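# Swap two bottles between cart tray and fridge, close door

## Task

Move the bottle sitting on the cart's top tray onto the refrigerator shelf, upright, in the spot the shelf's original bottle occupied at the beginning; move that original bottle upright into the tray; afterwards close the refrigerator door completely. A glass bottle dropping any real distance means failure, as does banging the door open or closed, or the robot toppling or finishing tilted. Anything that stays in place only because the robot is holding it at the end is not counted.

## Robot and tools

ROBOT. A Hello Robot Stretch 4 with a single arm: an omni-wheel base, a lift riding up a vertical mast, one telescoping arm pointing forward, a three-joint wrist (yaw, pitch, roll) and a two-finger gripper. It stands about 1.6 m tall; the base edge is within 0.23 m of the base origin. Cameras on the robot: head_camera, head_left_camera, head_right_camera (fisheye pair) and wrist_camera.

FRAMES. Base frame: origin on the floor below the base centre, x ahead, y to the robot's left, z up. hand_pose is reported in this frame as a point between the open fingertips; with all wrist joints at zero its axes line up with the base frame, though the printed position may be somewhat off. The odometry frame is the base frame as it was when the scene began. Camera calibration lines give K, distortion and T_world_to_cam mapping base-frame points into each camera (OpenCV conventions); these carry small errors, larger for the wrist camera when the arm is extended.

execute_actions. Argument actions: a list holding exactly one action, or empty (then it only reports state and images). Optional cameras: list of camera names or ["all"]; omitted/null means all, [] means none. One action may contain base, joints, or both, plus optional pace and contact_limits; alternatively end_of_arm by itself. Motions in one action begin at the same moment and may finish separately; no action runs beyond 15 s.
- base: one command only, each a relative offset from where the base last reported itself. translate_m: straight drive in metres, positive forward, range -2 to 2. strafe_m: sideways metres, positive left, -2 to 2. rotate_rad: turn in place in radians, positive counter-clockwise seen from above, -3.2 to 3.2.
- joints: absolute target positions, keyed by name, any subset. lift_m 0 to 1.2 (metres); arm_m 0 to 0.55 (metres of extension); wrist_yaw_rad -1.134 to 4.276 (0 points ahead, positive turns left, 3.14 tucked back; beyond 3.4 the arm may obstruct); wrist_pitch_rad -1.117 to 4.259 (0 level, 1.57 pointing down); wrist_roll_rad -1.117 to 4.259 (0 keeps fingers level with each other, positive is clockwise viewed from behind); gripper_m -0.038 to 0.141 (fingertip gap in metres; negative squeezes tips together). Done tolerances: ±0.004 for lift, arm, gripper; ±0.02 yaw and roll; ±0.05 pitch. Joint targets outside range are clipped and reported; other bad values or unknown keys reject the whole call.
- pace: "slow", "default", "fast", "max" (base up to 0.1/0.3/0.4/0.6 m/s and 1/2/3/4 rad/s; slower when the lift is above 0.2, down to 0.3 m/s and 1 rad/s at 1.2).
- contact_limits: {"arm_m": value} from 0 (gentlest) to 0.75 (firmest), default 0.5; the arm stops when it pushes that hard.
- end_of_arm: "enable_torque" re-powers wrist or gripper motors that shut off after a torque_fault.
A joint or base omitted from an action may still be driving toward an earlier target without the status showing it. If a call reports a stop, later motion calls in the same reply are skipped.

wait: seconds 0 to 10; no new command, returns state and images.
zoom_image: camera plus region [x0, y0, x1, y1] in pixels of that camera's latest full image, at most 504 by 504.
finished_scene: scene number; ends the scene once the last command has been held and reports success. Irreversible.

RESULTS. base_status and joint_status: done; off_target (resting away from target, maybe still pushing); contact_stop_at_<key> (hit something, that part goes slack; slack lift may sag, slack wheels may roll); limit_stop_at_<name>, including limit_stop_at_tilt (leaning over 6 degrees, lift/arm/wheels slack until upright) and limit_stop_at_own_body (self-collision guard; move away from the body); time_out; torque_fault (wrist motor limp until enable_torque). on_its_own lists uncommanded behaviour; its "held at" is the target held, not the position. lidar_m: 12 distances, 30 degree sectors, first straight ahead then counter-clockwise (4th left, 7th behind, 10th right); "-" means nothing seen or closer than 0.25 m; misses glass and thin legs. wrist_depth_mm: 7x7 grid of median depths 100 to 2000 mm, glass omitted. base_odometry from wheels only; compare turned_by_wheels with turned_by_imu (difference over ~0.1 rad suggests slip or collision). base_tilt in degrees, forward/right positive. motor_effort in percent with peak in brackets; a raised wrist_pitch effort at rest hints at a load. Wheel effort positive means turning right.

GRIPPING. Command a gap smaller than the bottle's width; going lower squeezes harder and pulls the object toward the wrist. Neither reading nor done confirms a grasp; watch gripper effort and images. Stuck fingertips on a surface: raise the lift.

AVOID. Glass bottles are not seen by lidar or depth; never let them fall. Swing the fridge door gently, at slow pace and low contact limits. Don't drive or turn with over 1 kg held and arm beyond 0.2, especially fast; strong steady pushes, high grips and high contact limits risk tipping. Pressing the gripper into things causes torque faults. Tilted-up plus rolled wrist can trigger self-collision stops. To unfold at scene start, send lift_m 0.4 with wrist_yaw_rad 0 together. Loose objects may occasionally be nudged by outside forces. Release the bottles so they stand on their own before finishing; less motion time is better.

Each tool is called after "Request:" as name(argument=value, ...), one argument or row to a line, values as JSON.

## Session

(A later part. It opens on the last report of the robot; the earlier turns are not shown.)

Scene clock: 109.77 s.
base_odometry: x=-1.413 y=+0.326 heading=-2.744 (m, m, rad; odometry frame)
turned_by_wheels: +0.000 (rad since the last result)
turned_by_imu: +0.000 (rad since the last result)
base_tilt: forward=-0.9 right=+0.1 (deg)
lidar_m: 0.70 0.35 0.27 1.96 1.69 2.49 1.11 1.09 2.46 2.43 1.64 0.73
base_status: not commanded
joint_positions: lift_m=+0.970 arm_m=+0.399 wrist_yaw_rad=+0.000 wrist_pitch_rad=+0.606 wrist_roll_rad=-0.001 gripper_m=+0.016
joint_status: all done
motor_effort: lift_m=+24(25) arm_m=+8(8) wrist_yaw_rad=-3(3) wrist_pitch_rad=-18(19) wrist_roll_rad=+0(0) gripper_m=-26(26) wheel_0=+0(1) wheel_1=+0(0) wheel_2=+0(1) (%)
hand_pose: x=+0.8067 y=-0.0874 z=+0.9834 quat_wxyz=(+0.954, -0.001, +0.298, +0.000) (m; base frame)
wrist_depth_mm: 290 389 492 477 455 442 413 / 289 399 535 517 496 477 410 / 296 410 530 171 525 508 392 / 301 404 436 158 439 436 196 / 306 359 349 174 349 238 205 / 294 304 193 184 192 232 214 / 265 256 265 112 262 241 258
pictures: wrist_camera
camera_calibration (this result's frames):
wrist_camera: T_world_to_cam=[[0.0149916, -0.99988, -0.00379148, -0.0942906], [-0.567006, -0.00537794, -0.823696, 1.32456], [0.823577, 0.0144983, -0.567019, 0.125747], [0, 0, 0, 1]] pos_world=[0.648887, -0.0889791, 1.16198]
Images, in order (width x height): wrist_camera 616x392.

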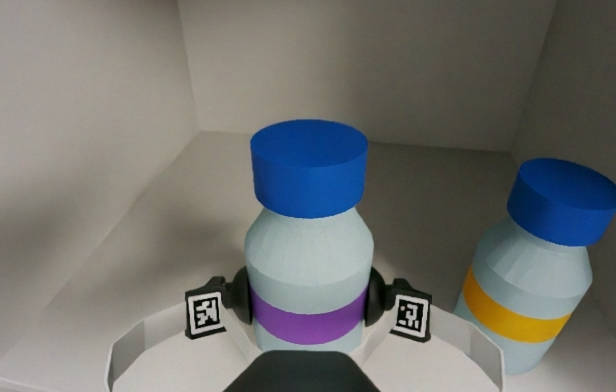

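Request:
execute_actions(
  actions=[
    {"joints":{"arm_m":0.01}},
  ],
  cameras=[],
)

Request:
execute_actions(
  actions=[
    {"base":{"rotate_rad":-2.8},"pace":"slow"},
  ],
  cameras=[],
)

Request:
execute_actions(
  actions=[
    {"base":{"translate_m":0.5},"joints":{"arm_m":0.35}},
  ],
  cameras=["wrist_camera","head_camera"],
)

Scene clock: 121.13 s.
base_odometry: x=-1.413 y=+0.326 heading=-2.744 (m, m, rad; odometry frame)
turned_by_wheels: +0.000 (rad since the last result)
turned_by_imu: +0.002 (rad since the last result)
base_tilt: forward=-0.9 right=+0.1 (deg)
lidar_m: 0.42 0.33 0.28 1.98 1.67 2.48 1.11 1.10 2.48 2.42 1.65 0.71
base_status: not commanded
joint_positions: lift_m=+0.970 arm_m=+0.011 wrist_yaw_rad=+0.000 wrist_pitch_rad=+0.606 wrist_roll_rad=-0.001 gripper_m=+0.016
joint_status: all done
motor_effort: lift_m=+24(24) arm_m=-8(8) wrist_yaw_rad=-2(3) wrist_pitch_rad=-19(19) wrist_roll_rad=+1(1) gripper_m=-27(26) wheel_0=-1(0) wheel_1=+0(0) wheel_2=+0(1) (%)
hand_pose: x=+0.4193 y=-0.0875 z=+0.9833 quat_wxyz=(+0.954, -0.001, +0.299, +0.000) (m; base frame)
wrist_depth_mm: 394 480 741 831 788 535 387 / 394 508 707 778 668 521 421 / 402 544 603 171 569 504 976 / 407 580 768 158 1008 539 1118 / 415 585 723 174 842 591 1229 / 418 525 193 185 193 668 1336 / 433 521 891 112 904 768 1229
pictures: none
No camera images: the call's "cameras" was empty. Leave "cameras" out to get every camera's image.

Scene clock: 125.23 s.
base_odometry: x=-1.413 y=+0.326 heading=+0.740 (m, m, rad; odometry frame)
turned_by_wheels: -2.800 (rad since the last result)
turned_by_imu: -2.753 (rad since the last result)
base_tilt: forward=-1.0 right=+0.2 (deg)
lidar_m: 0.39 2.56 2.43 1.93 0.77 0.73 0.43 0.28 0.28 1.69 2.08 2.45
base_status: done
joint_positions: lift_m=+0.970 arm_m=+0.011 wrist_yaw_rad=+0.000 wrist_pitch_rad=+0.606 wrist_roll_rad=-0.001 gripper_m=+0.016
joint_status: not commanded
motor_effort: lift_m=+24(25) arm_m=-8(8) wrist_yaw_rad=-2(4) wrist_pitch_rad=-18(19) wrist_roll_rad=+1(0) gripper_m=-26(27) wheel_0=+1(3) wheel_1=+1(2) wheel_2=+0(6) (%)
hand_pose: x=+0.4194 y=-0.0875 z=+0.9834 quat_wxyz=(+0.954, -0.001, +0.298, +0.000) (m; base frame)
wrist_depth_mm: - - - - - 1863 1661 / - - 1205 1098 1308 1983 1756 / - - - 171 - - 1863 / - - 1863 158 1863 - 1983 / 1661 1661 1576 175 1576 1618 1618 / 1397 1397 193 184 193 1397 1397 / 1205 1182 1205 112 1182 1160 1229
pictures: none
No camera images: the call's "cameras" was empty. Leave "cameras" out to get every camera's image.

Scene clock: 128.37 s.
base_odometry: x=-1.043 y=+0.663 heading=+0.740 (m, m, rad; odometry frame)
turned_by_wheels: +0.000 (rad since the last result)
turned_by_imu: -0.001 (rad since the last result)
base_tilt: forward=-0.8 right=+0.1 (deg)
lidar_m: 0.59 0.65 2.20 2.26 1.83 1.17 0.78 0.71 1.77 1.81 2.11 0.61
base_status: done
joint_positions: lift_m=+0.970 arm_m=+0.349 wrist_yaw_rad=+0.000 wrist_pitch_rad=+0.606 wrist_roll_rad=-0.001 gripper_m=+0.016
joint_status: all done
motor_effort: lift_m=+24(24) arm_m=+8(9) wrist_yaw_rad=-2(0) wrist_pitch_rad=-18(20) wrist_roll_rad=+1(1) gripper_m=-26(26) wheel_0=+0(5) wheel_1=-1(3) wheel_2=+1(9) (%)
hand_pose: x=+0.7567 y=-0.0874 z=+0.9834 quat_wxyz=(+0.954, -0.001, +0.298, +0.000) (m; base frame)
wrist_depth_mm: 1808 1921 1756 1499 1366 1229 1118 / 1808 - 1921 1708 1430 1308 1205 / 1863 - 715 171 715 1464 1281 / 1921 603 634 158 603 1464 1397 / 1618 492 500 174 496 1537 1464 / 407 433 193 185 193 415 1397 / 362 368 377 112 373 327 1229
pictures: head_camera, wrist_camera
camera_calibration (this result's frames):
wrist_camera: T_world_to_cam=[[0.0150184, -0.99988, -0.00378556, -0.0935616], [-0.566951, -0.00539704, -0.823734, 1.29626], [0.823614, 0.0145174, -0.566964, 0.166867], [0, 0, 0, 1]] pos_world=[0.598887, -0.0889769, 1.16203]
Images, in order (width x height): head_camera 420x560, wrist_camera 616x392.

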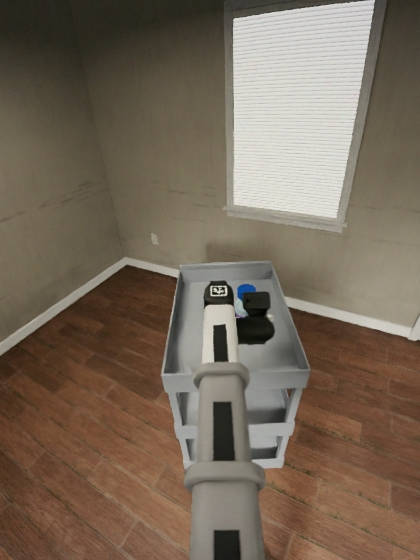

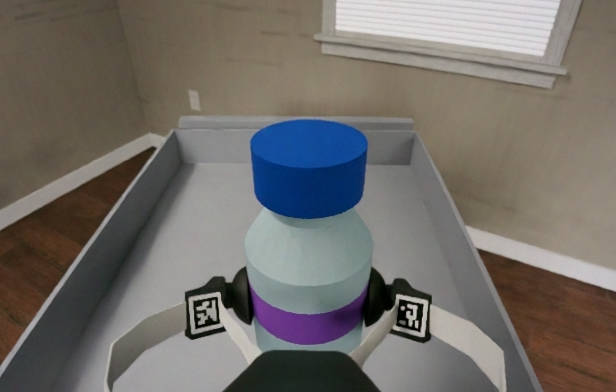

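Request:
execute_actions(
  actions=[
    {"joints":{"arm_m":0.45,"lift_m":0.87}},
  ],
  cameras=[],
)

Request:
execute_actions(
  actions=[
    {"joints":{"lift_m":0.838},"pace":"slow"},
  ],
  cameras=[],
)

Request:
execute_actions(
  actions=[
    {"joints":{"gripper_m":0.12,"lift_m":0.843}},
  ],
  cameras=["wrist_camera"],
)

Request:
execute_actions(
  actions=[
    {"joints":{"arm_m":0.01,"lift_m":1.0}},
  ],
  cameras=["wrist_camera"],
)

Request:
execute_actions(
  actions=[
    {"base":{"rotate_rad":2.67},"joints":{"gripper_m":0,"wrist_yaw_rad":3.14,"wrist_pitch_rad":0}},
  ],
  cameras=["head_left_camera"],
)

Scene clock: 135.73 s.
base_odometry: x=-1.043 y=+0.663 heading=+0.740 (m, m, rad; odometry frame)
turned_by_wheels: +0.000 (rad since the last result)
turned_by_imu: +0.002 (rad since the last result)
base_tilt: forward=-0.8 right=+0.1 (deg)
lidar_m: 0.60 0.66 2.20 2.27 1.81 1.14 0.77 0.72 1.78 1.79 2.09 0.62
base_status: not commanded
joint_positions: lift_m=+0.870 arm_m=+0.449 wrist_yaw_rad=+0.000 wrist_pitch_rad=+0.606 wrist_roll_rad=-0.001 gripper_m=+0.016
joint_status: all done
motor_effort: lift_m=+16(22) arm_m=+8(9) wrist_yaw_rad=-3(3) wrist_pitch_rad=-19(18) wrist_roll_rad=+1(0) gripper_m=-25(27) wheel_0=+0(0) wheel_1=-1(1) wheel_2=+2(1) (%)
hand_pose: x=+0.8566 y=-0.0874 z=+0.8840 quat_wxyz=(+0.954, -0.001, +0.299, +0.000) (m; base frame)
wrist_depth_mm: 1661 1863 1618 1464 1281 1160 1060 / 1756 - 591 591 1255 1229 1098 / 1808 525 554 171 549 1255 1182 / 384 455 455 158 455 418 1281 / 351 373 364 174 362 357 1308 / 315 317 193 184 192 317 273 / 274 267 276 112 272 267 266
pictures: none
No camera images: the call's "cameras" was empty. Leave "cameras" out to get every camera's image.

Scene clock: 136.83 s.
base_odometry: x=-1.043 y=+0.663 heading=+0.740 (m, m, rad; odometry frame)
turned_by_wheels: +0.000 (rad since the last result)
turned_by_imu: +0.000 (rad since the last result)
base_tilt: forward=-0.9 right=+0.1 (deg)
lidar_m: 0.59 0.63 2.20 2.25 1.84 1.16 0.76 0.70 1.77 1.80 2.11 0.63
base_status: not commanded
joint_positions: lift_m=+0.838 arm_m=+0.449 wrist_yaw_rad=+0.000 wrist_pitch_rad=+0.606 wrist_roll_rad=-0.001 gripper_m=+0.016
joint_status: all done
motor_effort: lift_m=+16(16) arm_m=+8(8) wrist_yaw_rad=-3(3) wrist_pitch_rad=-19(19) wrist_roll_rad=+0(1) gripper_m=-26(27) wheel_0=+0(0) wheel_1=-1(1) wheel_2=+1(1) (%)
hand_pose: x=+0.8566 y=-0.0874 z=+0.8520 quat_wxyz=(+0.954, -0.001, +0.299, +0.000) (m; base frame)
wrist_depth_mm: 1708 1863 1661 1464 1308 1118 1025 / 1756 559 549 544 544 1205 1118 / 1078 484 512 171 512 462 1205 / 357 399 402 158 399 368 1229 / 322 329 317 174 317 327 277 / 276 279 193 184 192 278 259 / 243 236 242 112 237 235 242
pictures: none
No camera images: the call's "cameras" was empty. Leave "cameras" out to get every camera's image.

Scene clock: 138.73 s.
base_odometry: x=-1.043 y=+0.663 heading=+0.740 (m, m, rad; odometry frame)
turned_by_wheels: +0.000 (rad since the last result)
turned_by_imu: +0.001 (rad since the last result)
base_tilt: forward=-0.9 right=+0.1 (deg)
lidar_m: 0.59 0.63 2.20 2.24 1.81 1.17 0.77 0.71 1.76 1.77 2.11 0.62
base_status: not commanded
joint_positions: lift_m=+0.843 arm_m=+0.449 wrist_yaw_rad=+0.000 wrist_pitch_rad=+0.602 wrist_roll_rad=-0.001 gripper_m=+0.120
joint_status: all done
motor_effort: lift_m=+23(25) arm_m=+8(8) wrist_yaw_rad=-2(3) wrist_pitch_rad=-7(20) wrist_roll_rad=+1(1) gripper_m=+0(27) wheel_0=+0(0) wheel_1=-1(1) wheel_2=+1(2) (%)
hand_pose: x=+0.8573 y=-0.0874 z=+0.8574 quat_wxyz=(+0.955, -0.001, +0.297, +0.000) (m; base frame)
wrist_depth_mm: 1756 1921 1661 1430 1281 1138 1025 / 1756 1863 549 544 539 1229 1118 / 1708 488 530 535 525 480 1205 / 357 415 415 164 415 382 1281 / 330 340 342 180 340 334 277 / 286 279 200 185 202 278 270 / 250 249 250 112 250 248 250
pictures: wrist_camera
camera_calibration (this result's frames):
wrist_camera: T_world_to_cam=[[0.0149187, -0.999882, -0.00372978, -0.0955392], [-0.563832, -0.00533194, -0.825872, 1.24867], [0.825755, 0.0144239, -0.563845, 0.00802968], [0, 0, 0, 1]] pos_world=[0.698833, -0.0889859, 1.03541]
Images, in order (width x height): wrist_camera 616x392.

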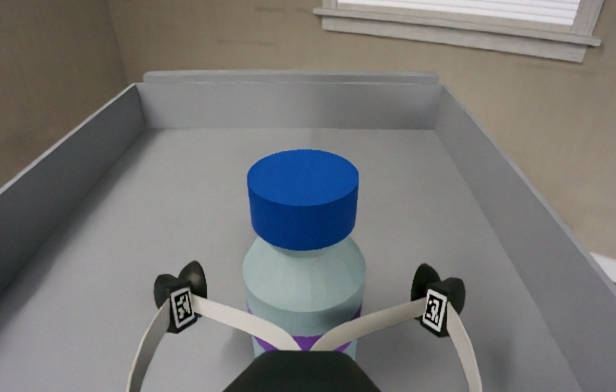

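Scene clock: 141.13 s.
base_odometry: x=-1.043 y=+0.663 heading=+0.740 (m, m, rad; odometry frame)
turned_by_wheels: +0.000 (rad since the last result)
turned_by_imu: +0.001 (rad since the last result)
base_tilt: forward=-0.9 right=+0.2 (deg)
lidar_m: 0.60 0.65 2.20 2.27 1.85 1.16 0.76 0.69 1.78 1.78 2.11 0.63
base_status: not commanded
joint_positions: lift_m=+1.000 arm_m=+0.011 wrist_yaw_rad=+0.000 wrist_pitch_rad=+0.602 wrist_roll_rad=-0.001 gripper_m=+0.120
joint_status: all done
motor_effort: lift_m=+23(24) arm_m=-7(8) wrist_yaw_rad=-2(3) wrist_pitch_rad=-6(7) wrist_roll_rad=+1(1) gripper_m=-1(0) wheel_0=+0(0) wheel_1=-1(1) wheel_2=+1(1) (%)
hand_pose: x=+0.4200 y=-0.0875 z=+1.0145 quat_wxyz=(+0.955, -0.001, +0.297, +0.000) (m; base frame)
wrist_depth_mm: 1808 - - 1863 1576 1464 1336 / 1983 - - 1025 1756 1537 1397 / - - 878 831 878 1661 1537 / - - 707 668 661 1863 1661 / 1756 521 504 504 504 1618 1708 / 1430 1366 217 866 216 1397 1430 / 1255 1205 759 112 759 1229 1255
pictures: wrist_camera
camera_calibration (this result's frames):
wrist_camera: T_world_to_cam=[[0.0147157, -0.999885, -0.00372762, -0.0883951], [-0.563659, -0.00521627, -0.825991, 1.13189], [0.825876, 0.0142561, -0.563671, 0.457444], [0, 0, 0, 1]] pos_world=[0.261507, -0.0890021, 1.19245]
Images, in order (width x height): wrist_camera 616x392.

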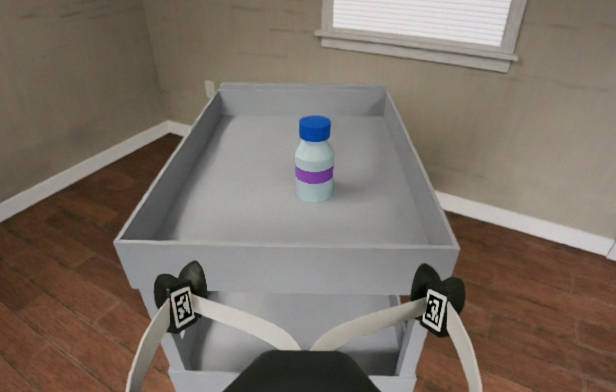

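Scene clock: 144.07 s.
base_odometry: x=-1.043 y=+0.663 heading=-2.873 (m, m, rad; odometry frame)
turned_by_wheels: +2.670 (rad since the last result)
turned_by_imu: +2.628 (rad since the last result)
base_tilt: forward=-0.9 right=+0.1 (deg)
lidar_m: 1.15 0.74 0.71 1.79 1.83 2.10 0.62 0.59 2.31 2.20 2.27 1.81
base_status: done
joint_positions: lift_m=+1.000 arm_m=+0.011 wrist_yaw_rad=+3.140 wrist_pitch_rad=+0.002 wrist_roll_rad=-0.001 gripper_m=+0.000
joint_status: all done
motor_effort: lift_m=+21(23) arm_m=-7(8) wrist_yaw_rad=-2(6) wrist_pitch_rad=-7(12) wrist_roll_rad=+1(0) gripper_m=-5(4) wheel_0=-1(8) wheel_1=+1(4) wheel_2=+0(6) (%)
hand_pose: x=-0.1061 y=+0.0879 z=+1.1773 quat_wxyz=(+0.001, -0.001, -0.001, +1.000) (m; base frame)
wrist_depth_mm: - 151 250 - - - - / - 115 150 - - - - / - 116 150 - - - - / - 138 185 - - - - / 220 - - - - - - / 224 1229 1308 197 - - - / 228 891 759 112 - - -
pictures: head_left_camera
Images, in order (width x height): head_left_camera 420x672.

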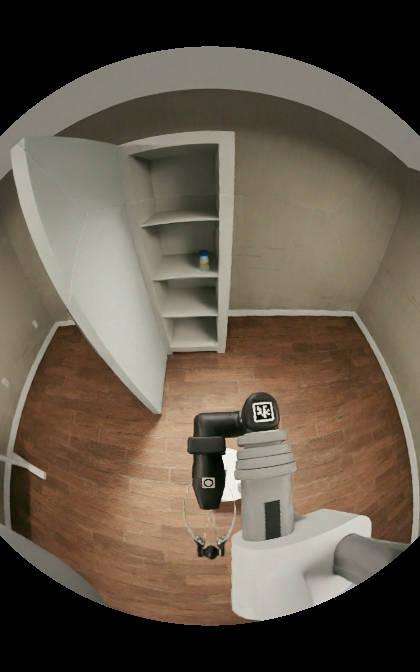

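Request:
execute_actions(
  actions=[
    {"base":{"strafe_m":0.88},"joints":{"lift_m":0.2}},
  ],
  cameras=[],
)

Request:
execute_actions(
  actions=[
    {"base":{"translate_m":0.58}},
  ],
  cameras=["head_right_camera"],
)

Request:
execute_actions(
  actions=[
    {"base":{"strafe_m":-0.65},"pace":"slow"},
  ],
  cameras=["head_right_camera"],
)

Scene clock: 153.70 s.
base_odometry: x=-0.810 y=-0.186 heading=-2.873 (m, m, rad; odometry frame)
turned_by_wheels: +0.000 (rad since the last result)
turned_by_imu: +0.003 (rad since the last result)
base_tilt: forward=-0.9 right=+0.1 (deg)
lidar_m: 1.10 1.75 1.72 1.08 0.92 1.25 2.02 1.68 1.14 3.07 2.45 0.57
base_status: done
joint_positions: lift_m=+0.200 arm_m=+0.011 wrist_yaw_rad=+3.140 wrist_pitch_rad=+0.002 wrist_roll_rad=-0.001 gripper_m=+0.000
joint_status: all done
motor_effort: lift_m=+14(19) arm_m=-7(7) wrist_yaw_rad=-2(2) wrist_pitch_rad=-7(8) wrist_roll_rad=+1(1) gripper_m=-6(6) wheel_0=+1(7) wheel_1=+0(10) wheel_2=+0(2) (%)
hand_pose: x=-0.1061 y=+0.0879 z=+0.3779 quat_wxyz=(+0.001, -0.001, -0.001, +1.000) (m; base frame)
wrist_depth_mm: - 150 251 - - - - / - 115 150 - - - 1499 / - 115 150 - - - - / - 138 185 - - - - / 220 - - - - - - / 224 1397 1281 196 1430 1430 1397 / 228 917 878 112 878 960 960
pictures: none
No camera images: the call's "cameras" was empty. Leave "cameras" out to get every camera's image.

Scene clock: 157.13 s.
base_odometry: x=-1.370 y=-0.340 heading=-2.873 (m, m, rad; odometry frame)
turned_by_wheels: +0.000 (rad since the last result)
turned_by_imu: -0.001 (rad since the last result)
base_tilt: forward=-0.9 right=+0.2 (deg)
lidar_m: 1.12 1.17 1.59 1.67 1.24 1.25 2.59 1.54 1.61 0.25 0.29 0.40
base_status: done
joint_positions: lift_m=+0.200 arm_m=+0.011 wrist_yaw_rad=+3.140 wrist_pitch_rad=+0.002 wrist_roll_rad=-0.001 gripper_m=+0.000
joint_status: not commanded
motor_effort: lift_m=+14(14) arm_m=-7(7) wrist_yaw_rad=-2(2) wrist_pitch_rad=-7(7) wrist_roll_rad=+1(1) gripper_m=-5(6) wheel_0=-1(4) wheel_1=-2(3) wheel_2=+0(8) (%)
hand_pose: x=-0.1061 y=+0.0879 z=+0.3779 quat_wxyz=(+0.001, -0.001, -0.001, +1.000) (m; base frame)
wrist_depth_mm: - 150 251 - - - - / - 115 150 - - - 1499 / - 116 150 - - - - / - 138 184 - - - - / 220 - - - - - - / 224 1366 1281 197 1430 1366 1366 / 227 931 878 112 891 960 946
pictures: head_right_camera
Images, in order (width x height): head_right_camera 420x672.

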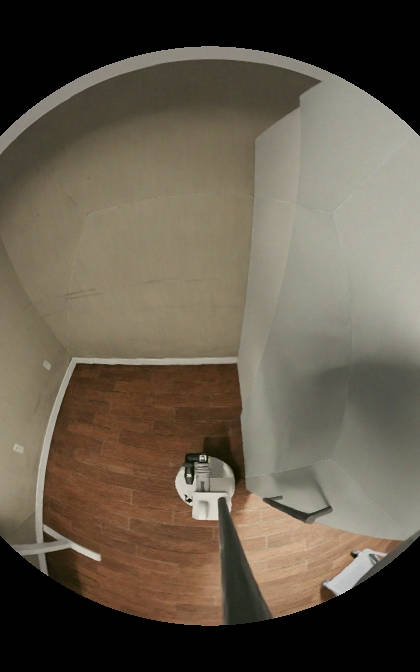

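Scene clock: 164.77 s.
base_odometry: x=-1.542 y=+0.287 heading=-2.873 (m, m, rad; odometry frame)
turned_by_wheels: +0.000 (rad since the last result)
turned_by_imu: +0.002 (rad since the last result)
base_tilt: forward=-0.9 right=+0.1 (deg)
lidar_m: 0.50 0.52 1.62 2.30 1.75 2.18 1.25 1.22 2.52 2.42 1.68 0.52
base_status: done
joint_positions: lift_m=+0.200 arm_m=+0.011 wrist_yaw_rad=+3.140 wrist_pitch_rad=+0.002 wrist_roll_rad=-0.001 gripper_m=+0.000
joint_status: not commanded
motor_effort: lift_m=+14(15) arm_m=-7(7) wrist_yaw_rad=-2(3) wrist_pitch_rad=-7(8) wrist_roll_rad=+0(1) gripper_m=-5(4) wheel_0=+1(11) wheel_1=-1(8) wheel_2=+0(1) (%)
hand_pose: x=-0.1061 y=+0.0879 z=+0.3779 quat_wxyz=(+0.001, -0.001, -0.001, +1.000) (m; base frame)
wrist_depth_mm: - 151 250 - - - - / - 115 150 - - - - / - 116 150 - - - - / - 138 184 - - - - / 220 1281 - - - - - / 224 1255 1255 197 1430 1430 1430 / 228 904 866 112 891 960 960
pictures: head_right_camera
Images, in order (width x height): head_right_camera 420x672.

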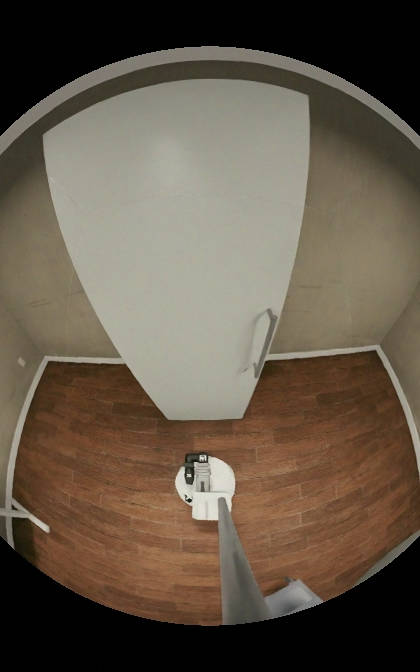

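It swung shut; a gentle press to be sure.

Request:
execute_actions(
  actions=[
    {"joints":{"arm_m":0.34},"contact_limits":{"arm_m":0.25},"pace":"slow"},
  ],
  cameras=["head_right_camera"],
)

Scene clock: 208.83 s.
base_odometry: x=-1.541 y=+0.287 heading=-2.873 (m, m, rad; odometry frame)
turned_by_wheels: +0.000 (rad since the last result)
turned_by_imu: +0.003 (rad since the last result)
base_tilt: forward=-0.9 right=+0.1 (deg)
lidar_m: 0.50 0.52 1.59 2.33 1.76 2.16 1.24 1.21 2.54 2.41 1.69 0.51
base_status: not commanded
joint_positions: lift_m=+0.200 arm_m=+0.331 wrist_yaw_rad=+3.140 wrist_pitch_rad=+0.002 wrist_roll_rad=-0.001 gripper_m=+0.000
joint_status: arm_m contact_stop (moved +0.320 of +0.329)
on_its_own: arm_m is slack since a contact_stop (your +0.340 is given up)
motor_effort: lift_m=+15(15) arm_m=+0(21) wrist_yaw_rad=-2(2) wrist_pitch_rad=-7(7) wrist_roll_rad=+1(1) gripper_m=-5(5) wheel_0=+4(5) wheel_1=+4(5) wheel_2=-8(12) (%)
contact_limits: arm_m 0.25
hand_pose: x=+0.2139 y=+0.0879 z=+0.3778 quat_wxyz=(+0.001, -0.001, -0.001, +1.000) (m; base frame)
wrist_depth_mm: - - - - - - - / - 153 549 - - - - / - 130 200 - - - - / - 200 303 - - - - / - - 1756 - - - - / 1366 1366 496 196 1430 1430 1430 / 931 504 445 112 452 960 946
pictures: head_right_camera
Images, in order (width x height): head_right_camera 420x672.

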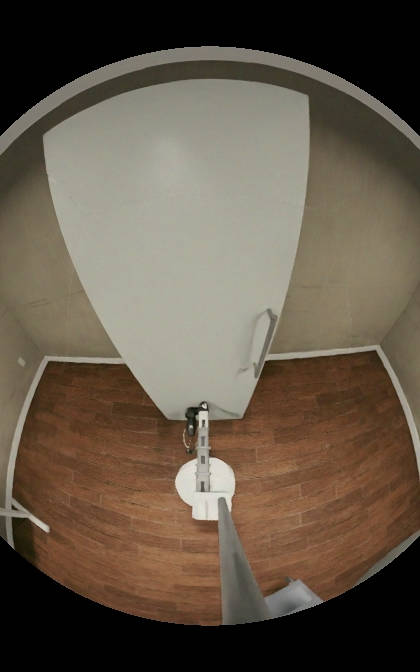

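Request:
execute_actions(
  actions=[
    {"joints":{"arm_m":0.26}},
  ],
  cameras=[],
)

Request:
finished_scene(
  scene=1,
)

Scene clock: 213.20 s.
base_odometry: x=-1.542 y=+0.287 heading=-2.873 (m, m, rad; odometry frame)
turned_by_wheels: +0.000 (rad since the last result)
turned_by_imu: +0.002 (rad since the last result)
base_tilt: forward=-0.9 right=+0.1 (deg)
lidar_m: 0.50 0.51 1.61 2.32 1.76 2.17 1.28 1.22 2.53 2.42 1.66 0.52
base_status: not commanded
joint_positions: lift_m=+0.200 arm_m=+0.261 wrist_yaw_rad=+3.140 wrist_pitch_rad=+0.002 wrist_roll_rad=-0.001 gripper_m=+0.000
joint_status: all done
motor_effort: lift_m=+15(15) arm_m=-8(9) wrist_yaw_rad=-3(1) wrist_pitch_rad=-7(7) wrist_roll_rad=+0(1) gripper_m=-6(4) wheel_0=+1(4) wheel_1=+1(4) wheel_2=+0(8) (%)
hand_pose: x=+0.1439 y=+0.0878 z=+0.3778 quat_wxyz=(+0.001, -0.001, -0.001, +1.000) (m; base frame)
wrist_depth_mm: - - - - - - - / - 126 469 - - - - / - 123 216 - - - - / - 158 250 - - - - / - 1921 - - - - - / 1336 1255 459 196 1430 1397 1430 / 931 854 445 112 891 976 960
pictures: none
No camera images: the call's "cameras" was empty. Leave "cameras" out to get every camera's image.

The scene is finished: the task was done.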